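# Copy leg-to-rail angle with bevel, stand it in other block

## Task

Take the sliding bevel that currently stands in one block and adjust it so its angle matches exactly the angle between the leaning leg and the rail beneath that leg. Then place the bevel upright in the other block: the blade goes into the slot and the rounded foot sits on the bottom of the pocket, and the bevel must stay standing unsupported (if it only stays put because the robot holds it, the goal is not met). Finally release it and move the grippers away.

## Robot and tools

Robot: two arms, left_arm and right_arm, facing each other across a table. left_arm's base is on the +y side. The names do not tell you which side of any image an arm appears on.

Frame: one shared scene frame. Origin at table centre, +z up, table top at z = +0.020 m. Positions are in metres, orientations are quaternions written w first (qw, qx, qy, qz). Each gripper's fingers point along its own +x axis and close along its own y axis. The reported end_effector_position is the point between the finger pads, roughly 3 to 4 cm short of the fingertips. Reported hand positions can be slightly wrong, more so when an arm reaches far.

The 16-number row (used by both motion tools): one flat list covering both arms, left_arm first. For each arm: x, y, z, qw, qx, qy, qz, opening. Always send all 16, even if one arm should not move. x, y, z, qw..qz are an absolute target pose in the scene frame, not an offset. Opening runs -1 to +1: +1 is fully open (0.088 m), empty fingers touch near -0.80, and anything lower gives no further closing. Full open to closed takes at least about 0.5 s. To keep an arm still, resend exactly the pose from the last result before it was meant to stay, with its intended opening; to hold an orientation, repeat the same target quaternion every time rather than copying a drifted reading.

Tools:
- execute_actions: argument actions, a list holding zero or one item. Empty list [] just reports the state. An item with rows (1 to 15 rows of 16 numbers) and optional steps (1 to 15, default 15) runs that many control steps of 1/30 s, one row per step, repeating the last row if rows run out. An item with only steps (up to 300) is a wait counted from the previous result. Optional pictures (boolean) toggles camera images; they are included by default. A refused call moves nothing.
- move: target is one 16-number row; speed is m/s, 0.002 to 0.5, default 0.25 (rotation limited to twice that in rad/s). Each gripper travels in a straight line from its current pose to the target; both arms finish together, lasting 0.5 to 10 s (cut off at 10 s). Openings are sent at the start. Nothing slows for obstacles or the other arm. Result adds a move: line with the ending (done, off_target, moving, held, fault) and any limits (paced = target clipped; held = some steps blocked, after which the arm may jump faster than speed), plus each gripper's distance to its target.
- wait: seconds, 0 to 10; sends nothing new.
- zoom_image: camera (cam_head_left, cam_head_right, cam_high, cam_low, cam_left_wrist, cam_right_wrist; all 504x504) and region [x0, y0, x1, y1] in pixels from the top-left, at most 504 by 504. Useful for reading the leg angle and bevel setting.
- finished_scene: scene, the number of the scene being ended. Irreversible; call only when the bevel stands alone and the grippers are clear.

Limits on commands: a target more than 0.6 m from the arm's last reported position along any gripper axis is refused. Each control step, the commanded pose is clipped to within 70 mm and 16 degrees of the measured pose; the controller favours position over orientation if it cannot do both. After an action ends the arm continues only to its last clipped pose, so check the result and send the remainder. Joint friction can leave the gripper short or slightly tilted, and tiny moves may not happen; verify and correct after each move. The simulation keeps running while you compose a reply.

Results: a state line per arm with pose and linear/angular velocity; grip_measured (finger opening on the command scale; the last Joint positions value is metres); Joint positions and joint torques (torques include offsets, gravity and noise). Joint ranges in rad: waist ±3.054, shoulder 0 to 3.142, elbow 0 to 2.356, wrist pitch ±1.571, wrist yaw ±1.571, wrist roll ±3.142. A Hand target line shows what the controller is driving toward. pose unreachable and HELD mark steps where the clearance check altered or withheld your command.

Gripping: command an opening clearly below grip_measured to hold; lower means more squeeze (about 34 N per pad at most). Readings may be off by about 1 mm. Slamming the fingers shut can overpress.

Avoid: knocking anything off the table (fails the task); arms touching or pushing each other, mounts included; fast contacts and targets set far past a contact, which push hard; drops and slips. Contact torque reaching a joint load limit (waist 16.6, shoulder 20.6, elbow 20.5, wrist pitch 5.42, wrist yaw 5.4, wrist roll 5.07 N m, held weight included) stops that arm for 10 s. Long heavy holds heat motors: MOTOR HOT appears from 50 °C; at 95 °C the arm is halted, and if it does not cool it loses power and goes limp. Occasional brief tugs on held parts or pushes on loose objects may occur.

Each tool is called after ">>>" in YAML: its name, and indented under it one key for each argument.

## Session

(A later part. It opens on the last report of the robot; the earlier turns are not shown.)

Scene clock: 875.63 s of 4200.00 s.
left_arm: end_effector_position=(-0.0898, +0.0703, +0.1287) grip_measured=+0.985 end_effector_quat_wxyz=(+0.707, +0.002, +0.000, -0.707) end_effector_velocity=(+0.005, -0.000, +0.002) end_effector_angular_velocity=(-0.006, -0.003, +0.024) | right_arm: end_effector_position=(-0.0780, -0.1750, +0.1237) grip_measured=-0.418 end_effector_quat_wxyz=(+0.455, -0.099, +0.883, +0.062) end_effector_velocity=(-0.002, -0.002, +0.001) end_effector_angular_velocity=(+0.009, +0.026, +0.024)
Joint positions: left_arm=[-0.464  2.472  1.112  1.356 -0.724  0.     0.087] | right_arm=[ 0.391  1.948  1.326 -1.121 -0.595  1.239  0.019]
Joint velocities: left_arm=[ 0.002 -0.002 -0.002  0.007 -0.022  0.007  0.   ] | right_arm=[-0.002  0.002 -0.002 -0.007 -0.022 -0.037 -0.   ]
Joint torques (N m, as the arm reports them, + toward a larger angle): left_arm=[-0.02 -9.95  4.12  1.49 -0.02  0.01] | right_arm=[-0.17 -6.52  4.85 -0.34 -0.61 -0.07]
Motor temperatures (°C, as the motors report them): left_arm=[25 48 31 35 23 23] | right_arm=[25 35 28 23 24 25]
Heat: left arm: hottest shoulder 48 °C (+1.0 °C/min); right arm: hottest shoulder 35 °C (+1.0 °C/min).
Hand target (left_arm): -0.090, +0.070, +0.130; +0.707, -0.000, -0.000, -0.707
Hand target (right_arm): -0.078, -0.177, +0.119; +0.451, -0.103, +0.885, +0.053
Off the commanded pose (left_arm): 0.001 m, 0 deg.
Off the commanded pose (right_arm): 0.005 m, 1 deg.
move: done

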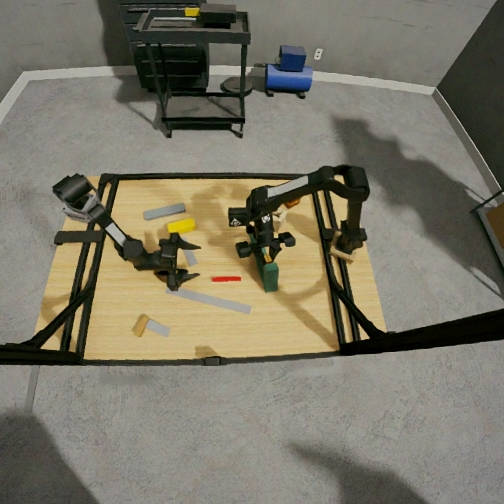

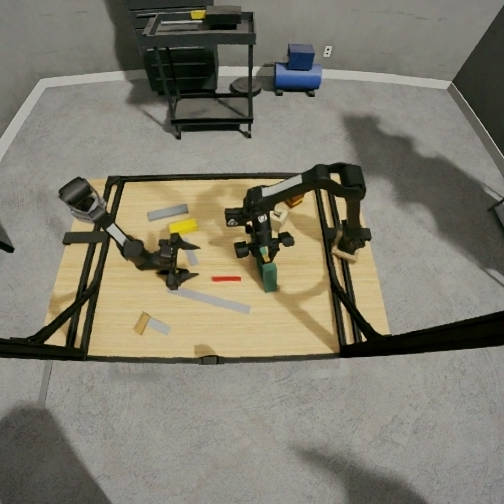

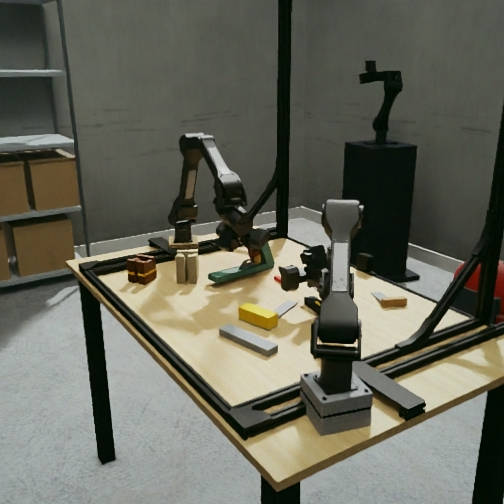

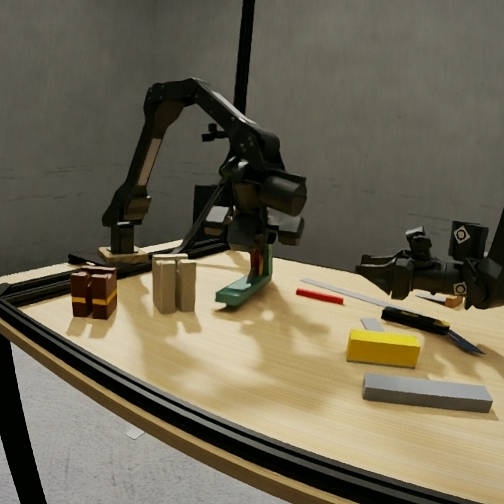

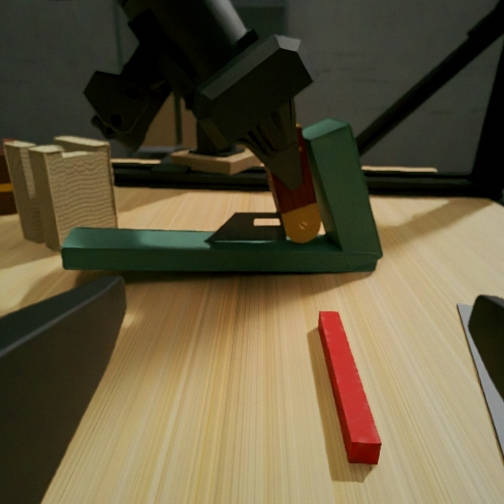

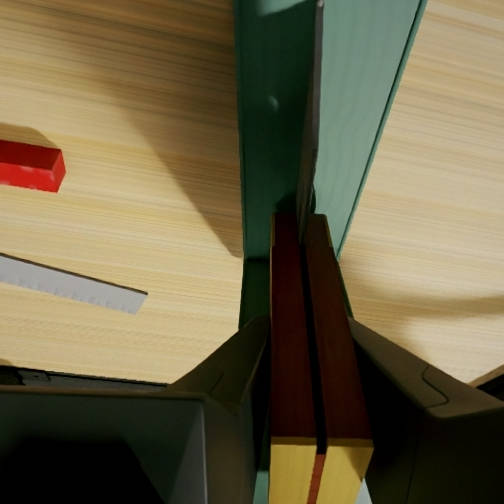

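>>> move:
  target: [-0.09,0.07,0.13,0.707,0,0,-0.707,1, -0.085,-0.1785,0.116, 0.4510,-0.1032,0.8850,0.0526, -0.62]
  speed: 0.008

>>> zoom_image:
  camera: "cam_left_wrist"
  region: [190,90,390,270]

Scene clock: 892.47 s of 4200.00 s.
left_arm: end_effector_position=(-0.0898, +0.0703, +0.1287) grip_measured=+0.985 end_effector_quat_wxyz=(+0.707, +0.002, +0.000, -0.707) end_effector_velocity=(+0.000, +0.001, -0.003) end_effector_angular_velocity=(+0.016, -0.007, +0.005) | right_arm: end_effector_position=(-0.0807, -0.1743, +0.1206) grip_measured=-0.418 end_effector_quat_wxyz=(+0.455, -0.096, +0.883, +0.060) end_effector_velocity=(-0.000, -0.003, +0.000) end_effector_angular_velocity=(-0.008, +0.008, +0.002)
Joint positions: left_arm=[-0.464  2.472  1.112  1.356 -0.724  0.     0.087] | right_arm=[ 0.398  1.951  1.317 -1.1   -0.599  1.255  0.019]
Joint velocities: left_arm=[-0.002 -0.002 -0.002 -0.022 -0.007 -0.007 -0.   ] | right_arm=[-0.002 -0.002 -0.007 -0.007 -0.007 -0.007 -0.   ]
Joint torques (N m, as the arm reports them, + toward a larger angle): left_arm=[ -0.04 -10.     4.07   1.48  -0.02   0.01] | right_arm=[ 0.87 -7.47  3.66  0.07 -0.64  0.12]
Motor temperatures (°C, as the motors report them): left_arm=[25 49 31 35 23 23] | right_arm=[25 35 28 23 24 25]
Heat: left arm: hottest shoulder 49 °C (+2.0 °C/min); right arm: hottest shoulder 35 °C (+1.0 °C/min).
Hand target (left_arm): -0.090, +0.070, +0.130; +0.707, -0.000, -0.000, -0.707
Hand target (right_arm): -0.085, -0.179, +0.116; +0.451, -0.103, +0.885, +0.053
Off the commanded pose (left_arm): 0.001 m, 0 deg.
Off the commanded pose (right_arm): 0.008 m, 1 deg.
move: done

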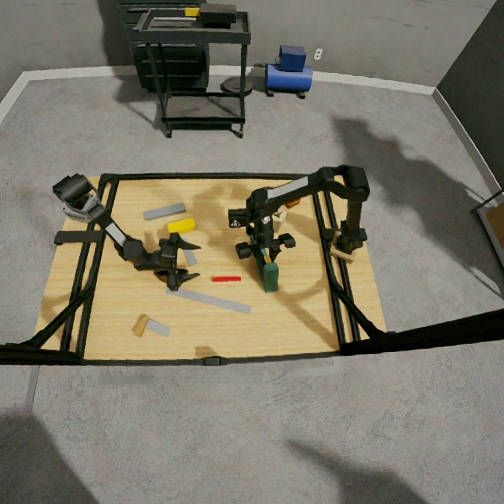

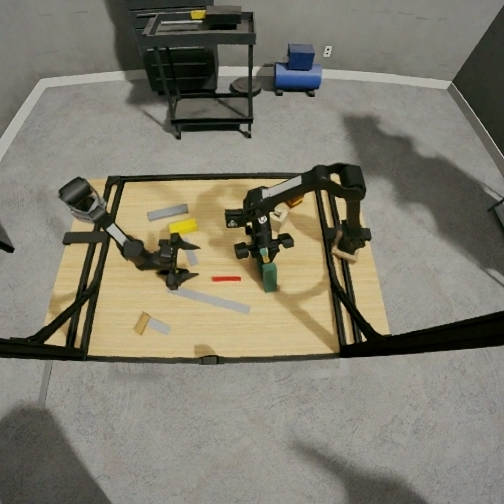

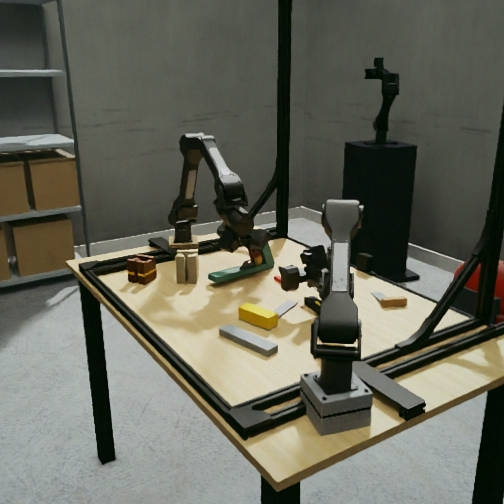

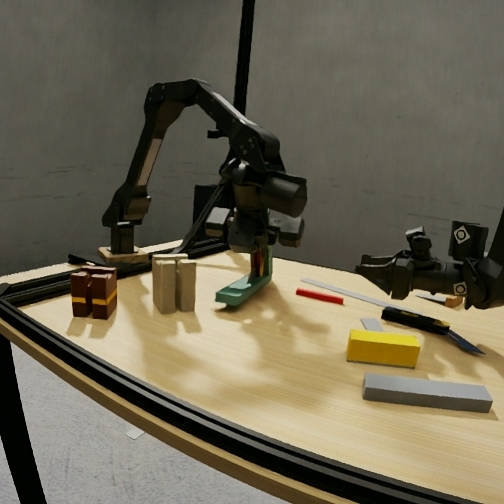

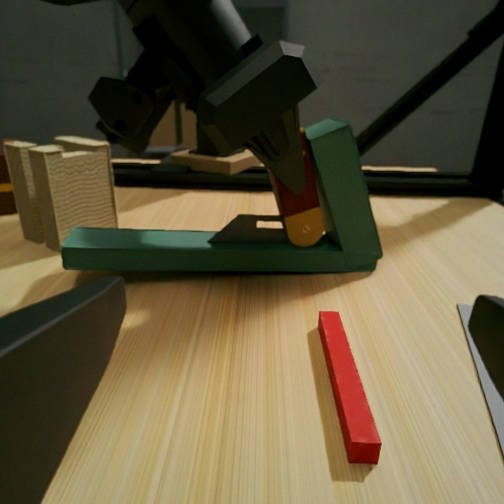

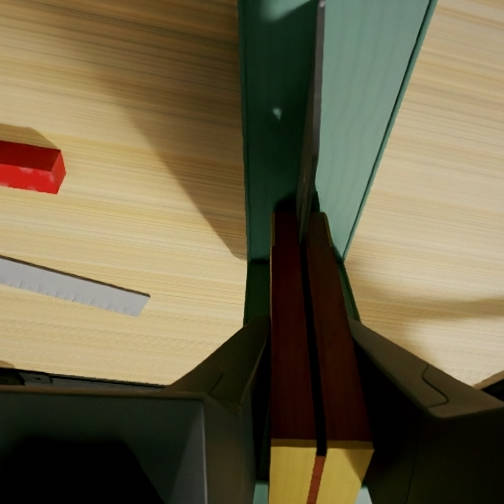

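Region (190, 90, 390, 270) of cam_left_wrist's 504x504 image, scaled by 2.520, with more detail than that image has; it fills the top 454 rows of this view, and the rest is white.

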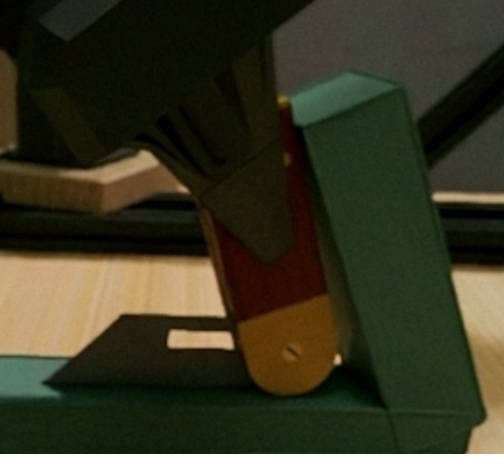

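>>> move:
  target: [-0.09,0.07,0.13,0.707,0,0,-0.707,1, -0.083,-0.1775,0.118, 0.4198,-0.1050,0.9002,0.0489, -0.62]
  speed: 0.008

>>> zoom_image:
  camera: "cam_left_wrist"
  region: [190,90,390,270]

Scene clock: 926.03 s of 4200.00 s.
left_arm: end_effector_position=(-0.0898, +0.0703, +0.1284) grip_measured=+0.985 end_effector_quat_wxyz=(+0.707, +0.002, +0.000, -0.707) end_effector_velocity=(-0.002, +0.001, +0.002) end_effector_angular_velocity=(-0.005, +0.012, -0.010) | right_arm: end_effector_position=(-0.0801, -0.1771, +0.1208) grip_measured=-0.418 end_effector_quat_wxyz=(+0.426, -0.099, +0.898, +0.054) end_effector_velocity=(-0.002, -0.004, +0.003) end_effector_angular_velocity=(-0.025, +0.022, -0.013)
Joint positions: left_arm=[-0.464  2.472  1.112  1.356 -0.724  0.     0.087] | right_arm=[ 0.374  1.972  1.32  -1.131 -0.654  1.211  0.019]
Joint velocities: left_arm=[-0.002 -0.002 -0.002  0.007  0.007 -0.007 -0.   ] | right_arm=[-0.002 -0.002 -0.002 -0.022 -0.022  0.007 -0.   ]
Joint torques (N m, as the arm reports them, + toward a larger angle): left_arm=[ -0.04 -10.     4.07   1.48  -0.02   0.01] | right_arm=[ 0.44 -6.38  5.82 -0.64 -0.84 -0.08]
Motor temperatures (°C, as the motors report them): left_arm=[25 49 30 35 23 23] | right_arm=[25 35 28 23 24 25]
Heat: left arm: hottest shoulder 49 °C (+1.0 °C/min); right arm: hottest shoulder 35 °C (+0.0 °C/min).
Hand target (left_arm): -0.090, +0.070, +0.130; +0.707, +0.000, -0.000, -0.707
Hand target (right_arm): -0.083, -0.178, +0.118; +0.420, -0.105, +0.900, +0.049
Off the commanded pose (left_arm): 0.002 m, 0 deg.
Off the commanded pose (right_arm): 0.004 m, 1 deg.
move: done

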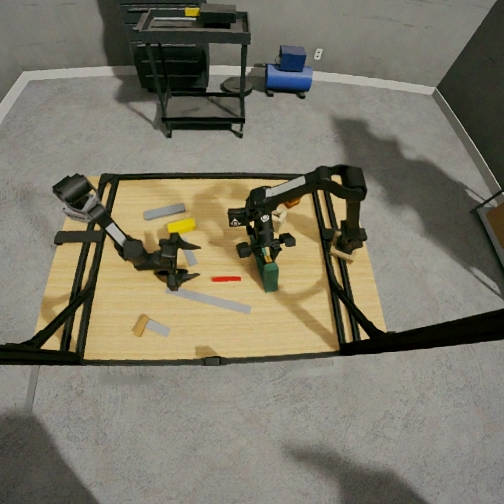

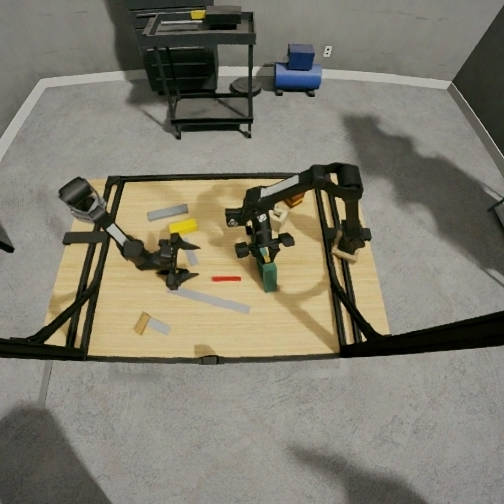

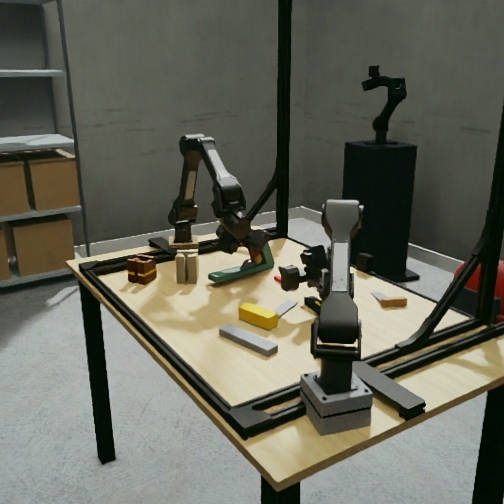

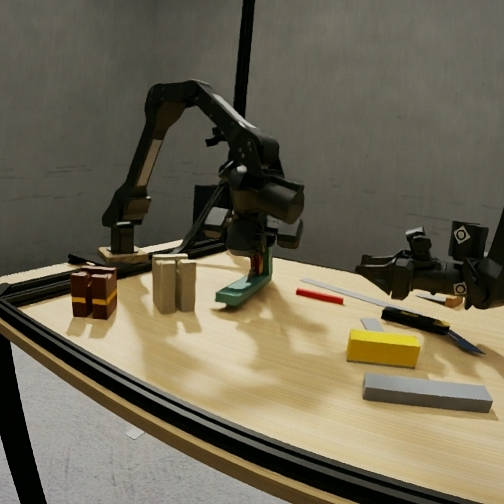

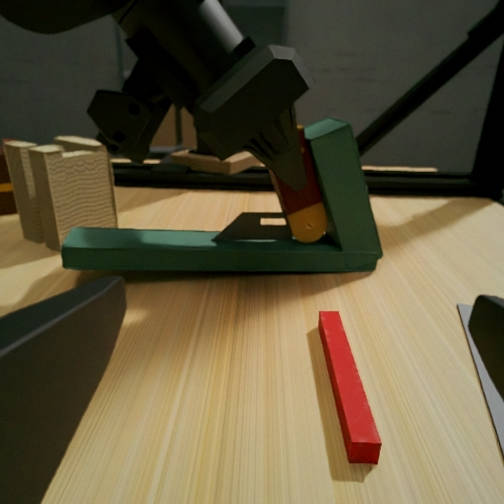

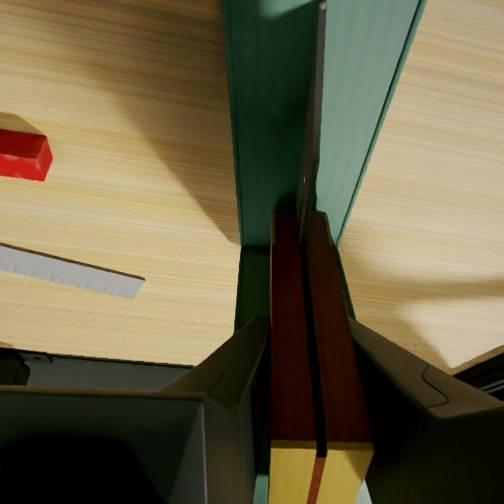

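Region (190, 90, 390, 270) of cam_left_wrist's 504x504 image, scaled by 2.520, with more detail than that image has; it fills the top 454 rows of this view, and the rest is white.

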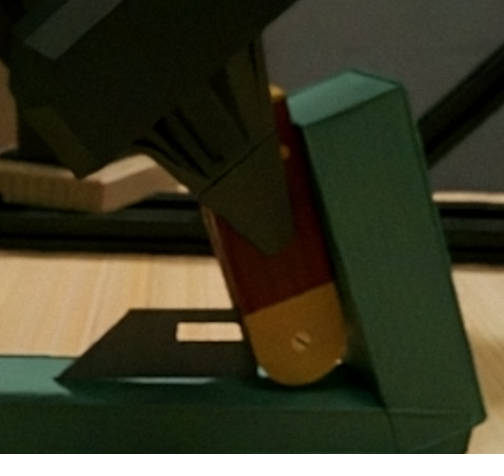

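>>> move:
  target: [-0.09,0.07,0.13,0.707,0,0,-0.707,1, -0.0865,-0.1785,0.113, 0.4120,-0.1055,0.9038,0.0480, -0.62]
  speed: 0.006

>>> zoom_image:
  camera: "cam_left_wrist"
  region: [190,90,390,270]

Scene clock: 943.53 s of 4200.00 s.
left_arm: end_effector_position=(-0.0898, +0.0703, +0.1284) grip_measured=+0.985 end_effector_quat_wxyz=(+0.707, +0.002, +0.000, -0.707) end_effector_velocity=(+0.002, +0.000, +0.001) end_effector_angular_velocity=(+0.002, -0.009, +0.020) | right_arm: end_effector_position=(-0.0813, -0.1753, +0.1186) grip_measured=-0.418 end_effector_quat_wxyz=(+0.420, -0.098, +0.900, +0.055) end_effector_velocity=(-0.000, -0.004, +0.002) end_effector_angular_velocity=(-0.008, +0.011, +0.013)
Joint positions: left_arm=[-0.464  2.472  1.112  1.356 -0.724 -0.     0.087] | right_arm=[ 0.374  1.982  1.32  -1.121 -0.667  1.21   0.019]
Joint velocities: left_arm=[-0.002 -0.002  0.002 -0.007 -0.022  0.007 -0.   ] | right_arm=[-0.002 -0.002 -0.002 -0.022 -0.007 -0.022 -0.   ]
Joint torques (N m, as the arm reports them, + toward a larger angle): left_arm=[ -0.05 -10.03   4.08   1.5   -0.01   0.01] | right_arm=[ 0.88 -6.48  3.95  0.03 -1.02 -0.06]
Motor temperatures (°C, as the motors report them): left_arm=[25 50 30 35 23 23] | right_arm=[25 35 29 24 25 25]
Heat: left arm: hottest shoulder 50 °C (+2.0 °C/min); right arm: hottest shoulder 35 °C (+0.0 °C/min). Fold the left arm in close to its base before you think long.
Hand target (left_arm): -0.090, +0.070, +0.130; +0.707, -0.000, +0.000, -0.707
Hand target (right_arm): -0.087, -0.179, +0.113; +0.412, -0.106, +0.904, +0.048
Off the commanded pose (left_arm): 0.002 m, 0 deg.
Off the commanded pose (right_arm): 0.008 m, 2 deg.
MOTOR HOT: a motor of the left arm reached 50 °C. Now the hottest motor of the left arm, joint 2 (shoulder), reports 50 °C. The temperature limit of the motors' drives, at which the controller stops that arm, is 95 °C. To cool a motor, set the load down, stop pushing, or move to a pose that needs little force.
move: done

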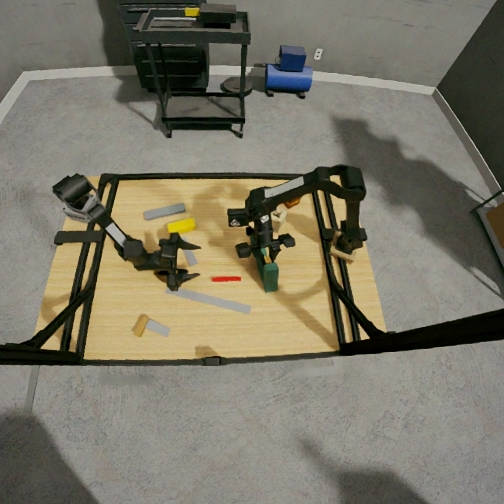

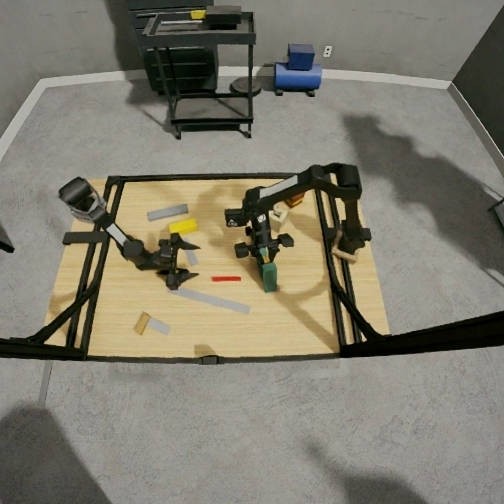

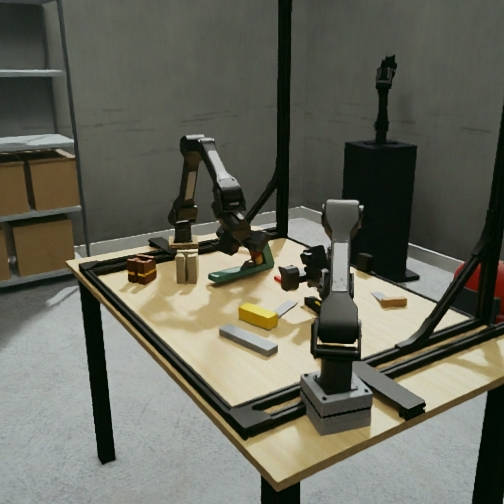

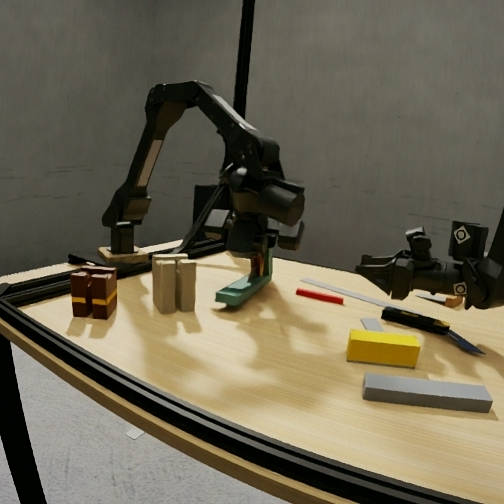

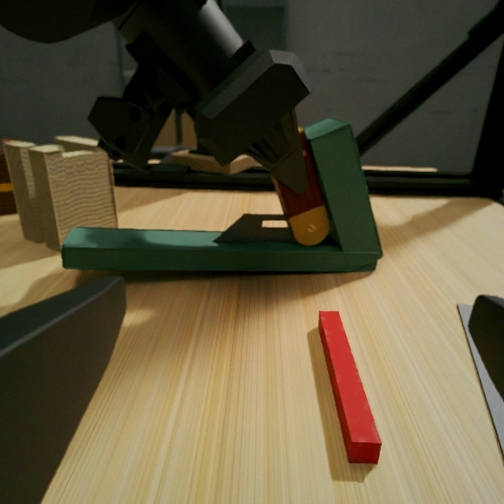

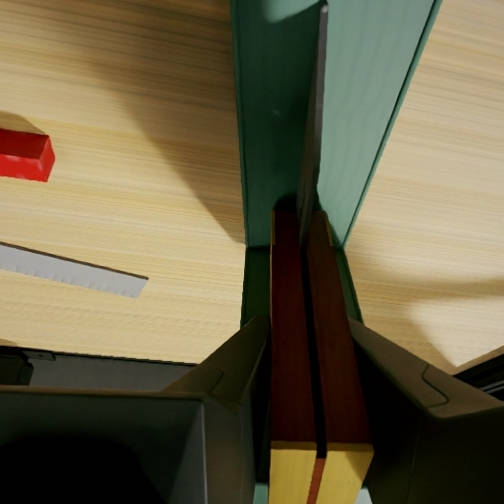

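Region (190, 90, 390, 270) of cam_left_wrist's 504x504 image, scaled by 2.520, with more detail than that image has; it fills the top 454 rows of this view, and the rest is white.

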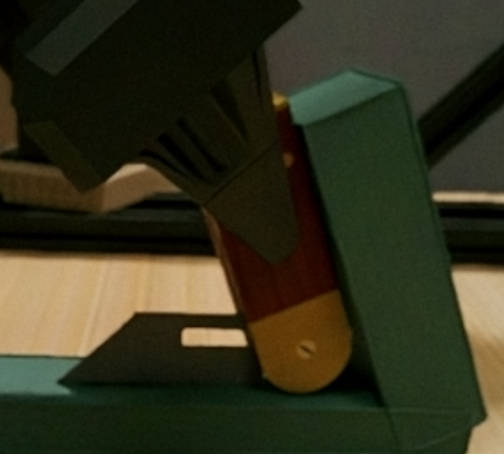

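>>> zoom_image:
  camera: "cam_left_wrist"
  region: [205,180,355,265]

>>> zoom_image:
  camera: "cam_left_wrist"
  region: [270,110,370,250]

Region (205, 180, 355, 265) of cam_left_wrist's 504x504 image, scaled by 3.360, with more detail than that image has; it fills the top 286 rows of this view, and the rest is white.

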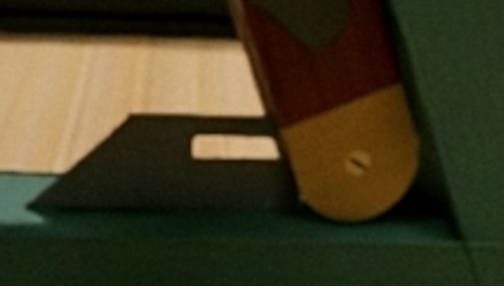

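Region (270, 110, 370, 250) of cam_left_wrist's 504x504 image, scaled by 3.600, with more detail than that image has; it fills the left 360 columns of this view, and the rest is white.

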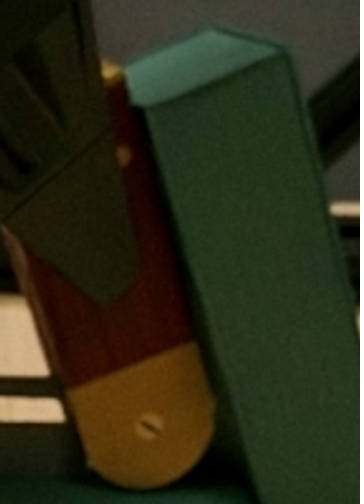

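>>> move:
  target: [-0.185,0.134,0.13,0.784,0,0,-0.620,1, -0.0865,-0.1785,0.113, 0.4120,-0.1055,0.9038,0.0480, -0.62]
  speed: 0.15

>>> zoom_image:
  camera: "cam_left_wrist"
  region: [130,90,330,270]

Scene clock: 995.03 s of 4200.00 s.
left_arm: end_effector_position=(-0.1839, +0.1347, +0.1338) grip_measured=+0.985 end_effector_quat_wxyz=(+0.783, -0.005, +0.001, -0.622) end_effector_velocity=(+0.001, +0.001, -0.000) end_effector_angular_velocity=(-0.000, +0.005, +0.019) | right_arm: end_effector_position=(-0.0816, -0.1755, +0.1172) grip_measured=-0.418 end_effector_quat_wxyz=(+0.417, -0.097, +0.902, +0.053) end_effector_velocity=(-0.000, -0.002, +0.001) end_effector_angular_velocity=(-0.002, +0.009, +0.002)
Joint positions: left_arm=[-0.761  2.583  1.424  1.175 -1.25   0.007  0.087] | right_arm=[ 0.372  1.987  1.317 -1.118 -0.675  1.209  0.019]
Joint velocities: left_arm=[-0.002  0.002  0.007 -0.007 -0.022 -0.007 -0.   ] | right_arm=[-0.002 -0.002 -0.002 -0.007 -0.007 -0.007 -0.   ]
Joint torques (N m, as the arm reports them, + toward a larger angle): left_arm=[-0.02 -9.48  5.56  1.05 -0.11  0.18] | right_arm=[ 1.   -7.13  4.33 -0.15 -0.72 -0.04]
Motor temperatures (°C, as the motors report them): left_arm=[25 50 30 36 23 23] | right_arm=[25 35 28 23 25 25]
Heat: left arm: hottest shoulder 50 °C (+1.0 °C/min); right arm: hottest shoulder 35 °C (+0.0 °C/min). Fold the left arm in close to its base before you think long.
Hand target (left_arm): -0.184, +0.134, +0.130; +0.784, -0.001, -0.002, -0.620
Hand target (right_arm): -0.086, -0.179, +0.113; +0.412, -0.105, +0.904, +0.048
Off the commanded pose (left_arm): 0.004 m, 1 deg.
Off the commanded pose (right_arm): 0.007 m, 1 deg.
MOTOR HOT: still on. Now the hottest motor of the left arm, joint 2 (shoulder), reports 50 °C; a drive's own limit is 95 °C.
move: done

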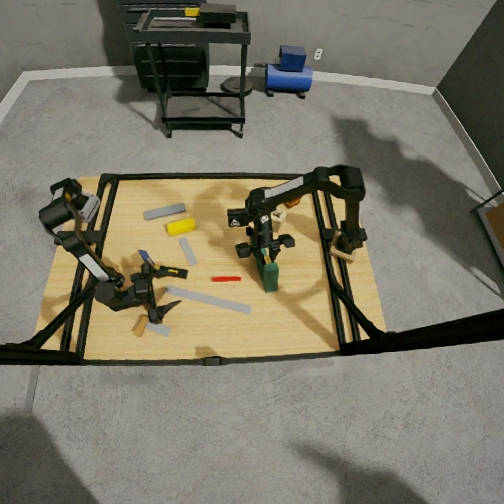

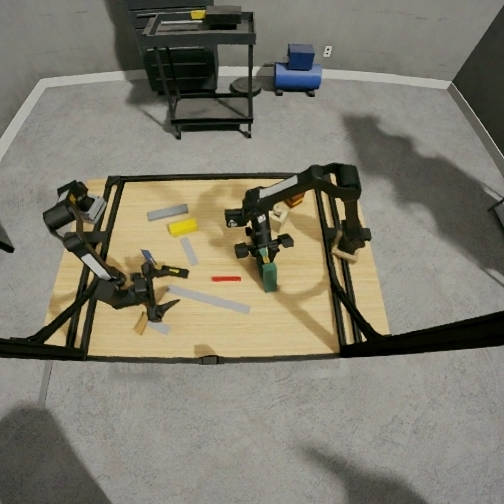

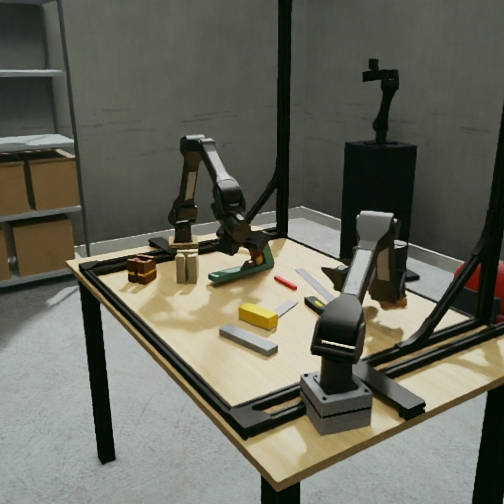

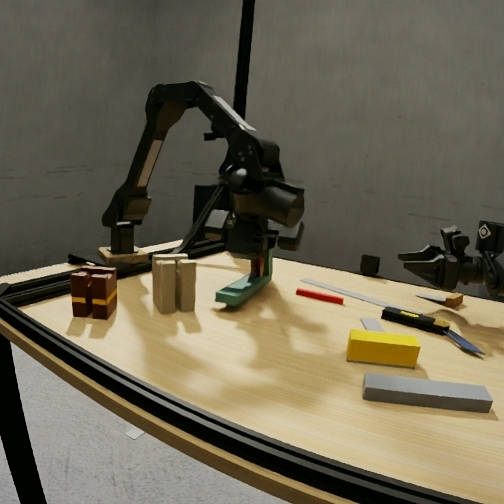

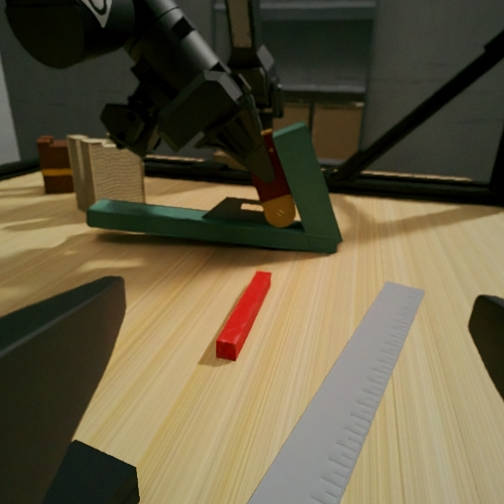

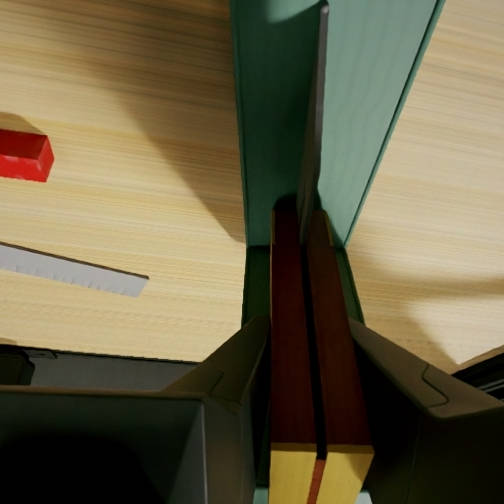

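Region (130, 90, 330, 270) of cam_left_wrist's 504x504 image, scaled by 2.520, with more detail than that image has; it fills the top 454 rows of this view, and the rest is white.

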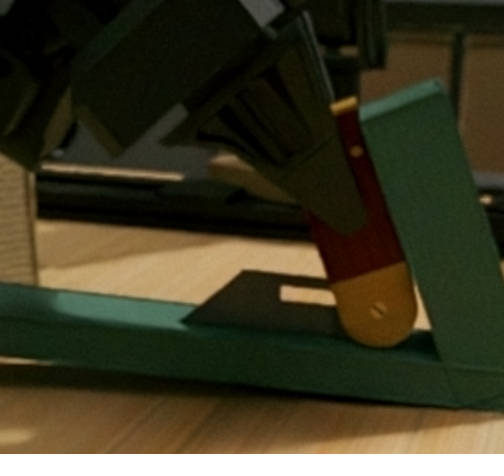

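>>> zoom_image:
  camera: "cam_left_wrist"
  region: [250,115,320,245]

Region (250, 115, 320, 245) of cam_left_wrist's 504x504 image, scaled by 3.877, with more detail than that image has; it fills the left 271 columns of this view, and the rest is white.

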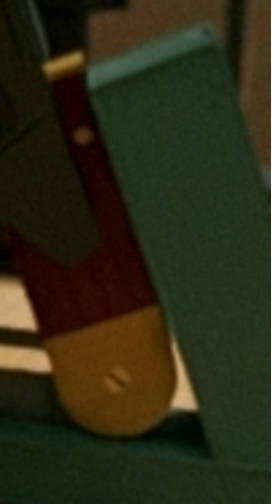

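>>> zoom_image:
  camera: "cam_left_wrist"
  region: [270,180,320,240]

Region (270, 180, 320, 240) of cam_left_wrist's 504x504 image, scaled by 8.400, with more detail than that image has.

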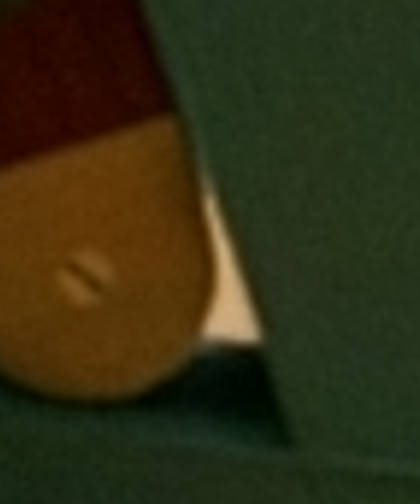

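>>> move:
  target: [-0.185,0.134,0.13,0.784,0,0,-0.620,1, -0.094,-0.180,0.1165, 0.4002,-0.1062,0.9091,0.0467, -0.62]
  speed: 0.006

>>> zoom_image:
  camera: "cam_left_wrist"
  region: [240,115,330,245]

Scene clock: 1058.47 s of 4200.00 s.
left_arm: end_effector_position=(-0.1841, +0.1345, +0.1295) grip_measured=+0.985 end_effector_quat_wxyz=(+0.784, +0.003, -0.002, -0.621) end_effector_velocity=(-0.002, +0.001, -0.000) end_effector_angular_velocity=(+0.002, +0.001, -0.010) | right_arm: end_effector_position=(-0.0820, -0.1753, +0.1170) grip_measured=-0.418 end_effector_quat_wxyz=(+0.414, -0.096, +0.904, +0.051) end_effector_velocity=(+0.001, -0.001, +0.001) end_effector_angular_velocity=(-0.002, +0.009, -0.003)
Joint positions: left_arm=[-0.761  2.59   1.429  1.159 -1.252  0.006  0.087] | right_arm=[ 0.37   1.99   1.317 -1.118 -0.681  1.209  0.019]
Joint velocities: left_arm=[-0.002 -0.002 -0.002 -0.007  0.007 -0.007 -0.   ] | right_arm=[-0.007 -0.002 -0.002 -0.007 -0.007 -0.007 -0.   ]
Joint torques (N m, as the arm reports them, + toward a larger angle): left_arm=[ -0.08 -10.58   5.47   1.04  -0.11  -0.18] | right_arm=[ 2.17 -7.89  4.01 -0.41 -1.56  0.2 ]
Motor temperatures (°C, as the motors report them): left_arm=[25 52 31 33 23 23] | right_arm=[25 36 28 23 25 25]
Heat: left arm: hottest shoulder 52 °C (+2.0 °C/min); right arm: hottest shoulder 36 °C (+1.0 °C/min). Fold the left arm in close to its base before you think long.
Hand target (left_arm): -0.185, +0.134, +0.130; +0.784, -0.000, +0.000, -0.620
Hand target (right_arm): -0.094, -0.180, +0.116; +0.400, -0.106, +0.909, +0.047
Off the commanded pose (left_arm): 0.001 m, 0 deg.
Off the commanded pose (right_arm): 0.013 m, 2 deg.
MOTOR HOT: still on. Now the hottest motor of the left arm, joint 2 (shoulder), reports 52 °C; a drive's own limit is 95 °C.
move: off_target (right_arm)

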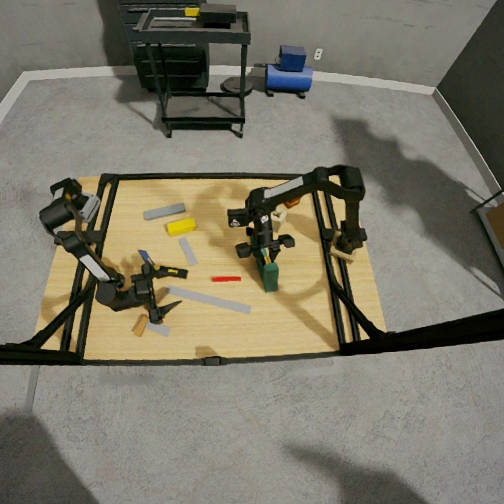

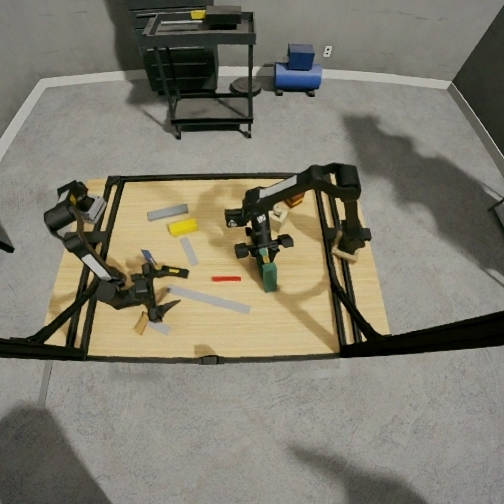

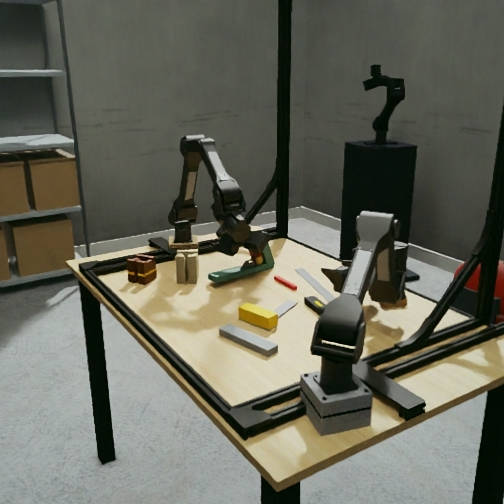

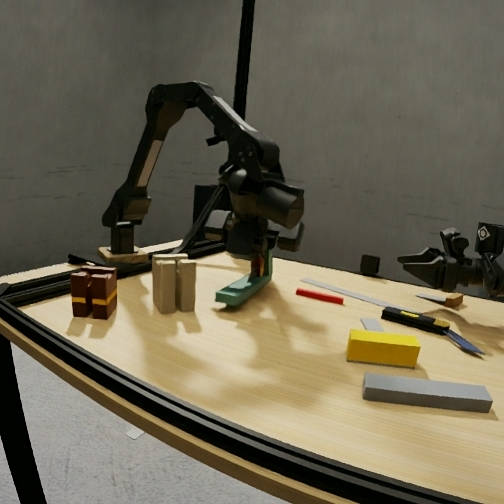

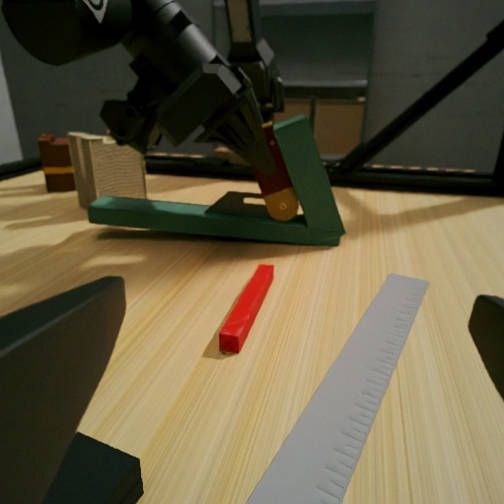

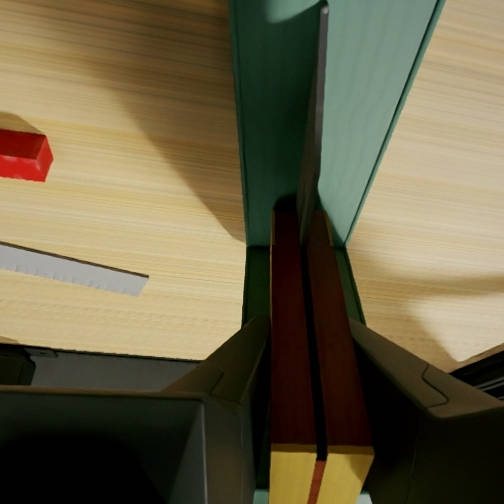

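Region (240, 115, 330, 245) of cam_left_wrist's 504x504 image, scaled by 3.877, with more detail than that image has; it fills the left 349 columns of this view, and the rest is white.

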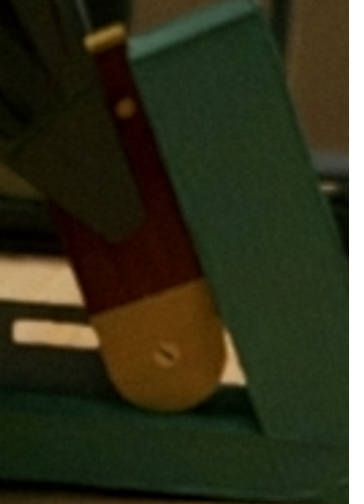

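>>> move:
  target: [-0.185,0.134,0.13,0.784,0,0,-0.620,1, -0.092,-0.180,0.109, 0.4002,-0.1062,0.9091,0.0467, -0.62]
  speed: 0.006

>>> zoom_image:
  camera: "cam_left_wrist"
  region: [190,150,330,250]

Scene clock: 1072.63 s of 4200.00 s.
left_arm: end_effector_position=(-0.1841, +0.1344, +0.1292) grip_measured=+0.985 end_effector_quat_wxyz=(+0.784, +0.003, -0.002, -0.621) end_effector_velocity=(+0.000, +0.001, -0.002) end_effector_angular_velocity=(+0.006, +0.003, +0.005) | right_arm: end_effector_position=(-0.0824, -0.1754, +0.1159) grip_measured=-0.418 end_effector_quat_wxyz=(+0.410, -0.093, +0.906, +0.051) end_effector_velocity=(+0.003, -0.005, -0.001) end_effector_angular_velocity=(-0.019, -0.019, +0.008)
Joint positions: left_arm=[-0.761  2.591  1.43   1.159 -1.252  0.006  0.087] | right_arm=[ 0.368  1.99   1.309 -1.108 -0.692  1.211  0.019]
Joint velocities: left_arm=[-0.002 -0.002 -0.002 -0.022 -0.007 -0.022  0.   ] | right_arm=[-0.002 -0.002 -0.002 -0.022  0.022 -0.007 -0.   ]
Joint torques (N m, as the arm reports them, + toward a larger angle): left_arm=[ -0.09 -10.63   5.37   1.08  -0.11  -0.14] | right_arm=[ 1.9  -6.39  3.41  0.35 -1.1  -0.06]
Motor temperatures (°C, as the motors report them): left_arm=[25 52 32 33 23 23] | right_arm=[25 36 28 23 26 25]
Heat: left arm: hottest shoulder 52 °C (+2.0 °C/min); right arm: hottest shoulder 36 °C (+1.0 °C/min). Fold the left arm in close to its base before you think long.
Hand target (left_arm): -0.185, +0.134, +0.130; +0.784, +0.000, -0.000, -0.620
Hand target (right_arm): -0.092, -0.180, +0.109; +0.400, -0.106, +0.909, +0.047
Off the commanded pose (left_arm): 0.001 m, 0 deg.
Off the commanded pose (right_arm): 0.013 m, 2 deg.
MOTOR HOT: still on. Now the hottest motor of the left arm, joint 2 (shoulder), reports 52 °C; a drive's own limit is 95 °C.
move: off_target (right_arm)

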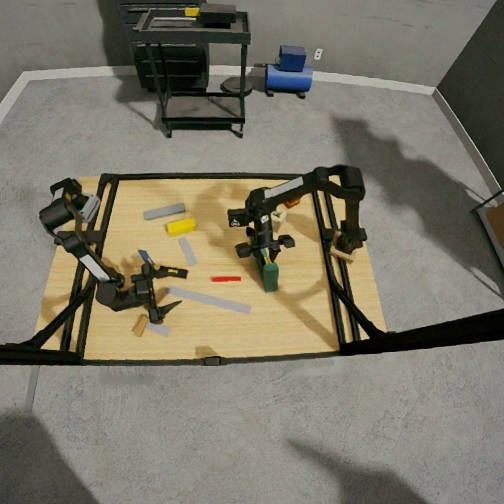

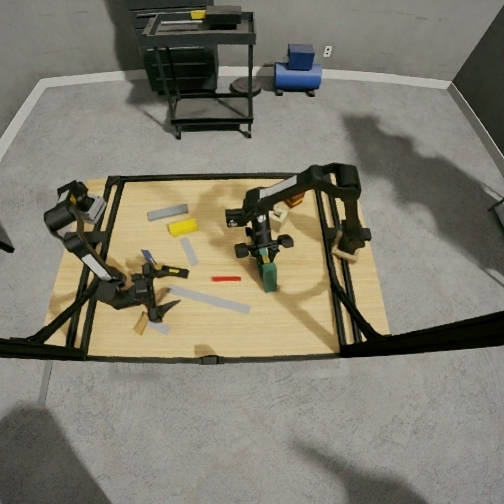

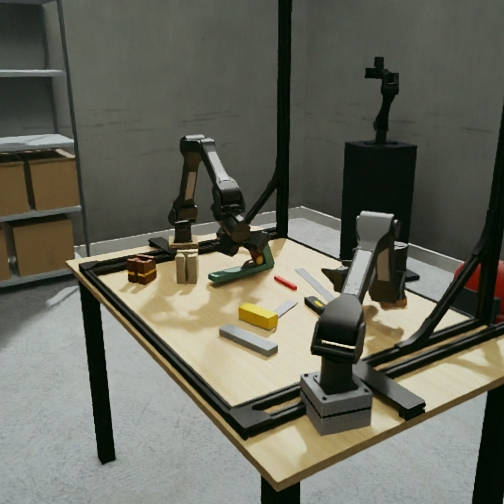

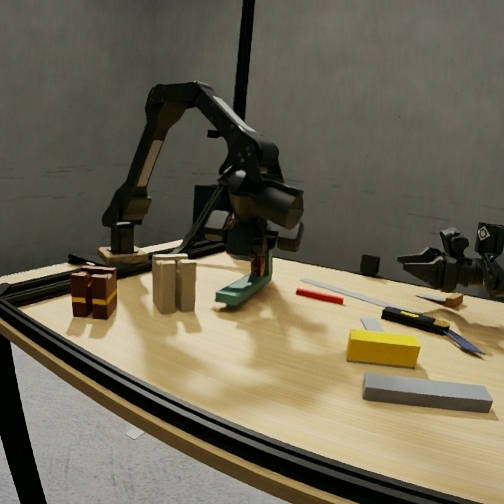

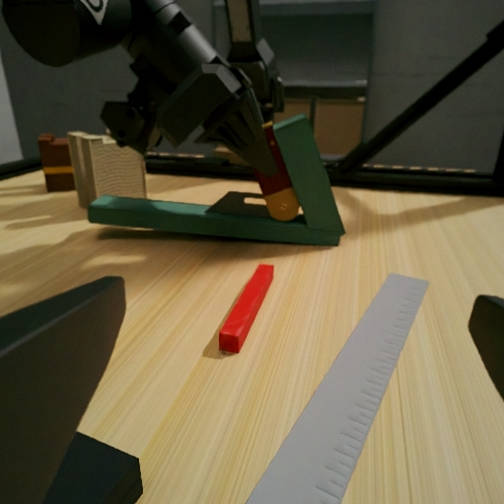

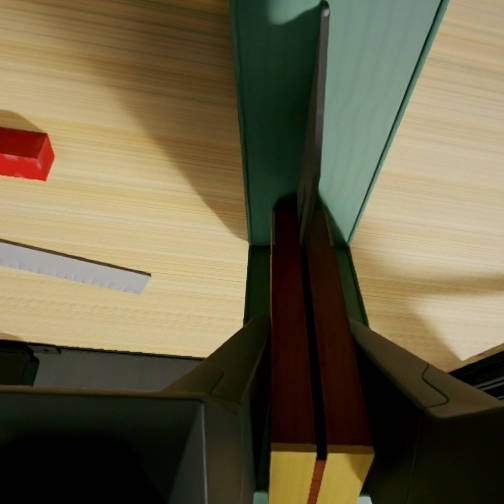

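Region (190, 150, 330, 250) of cam_left_wrist's 504x504 image, scaled by 3.600, with more detail than that image has; it fills the top 360 rows of this view, and the rest is white.

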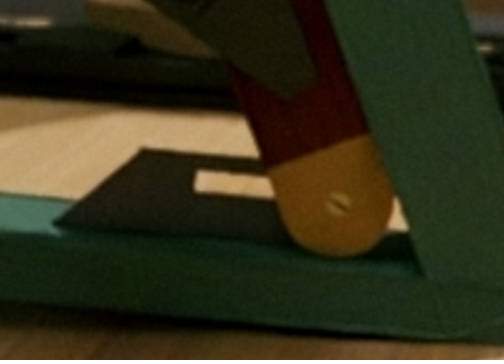

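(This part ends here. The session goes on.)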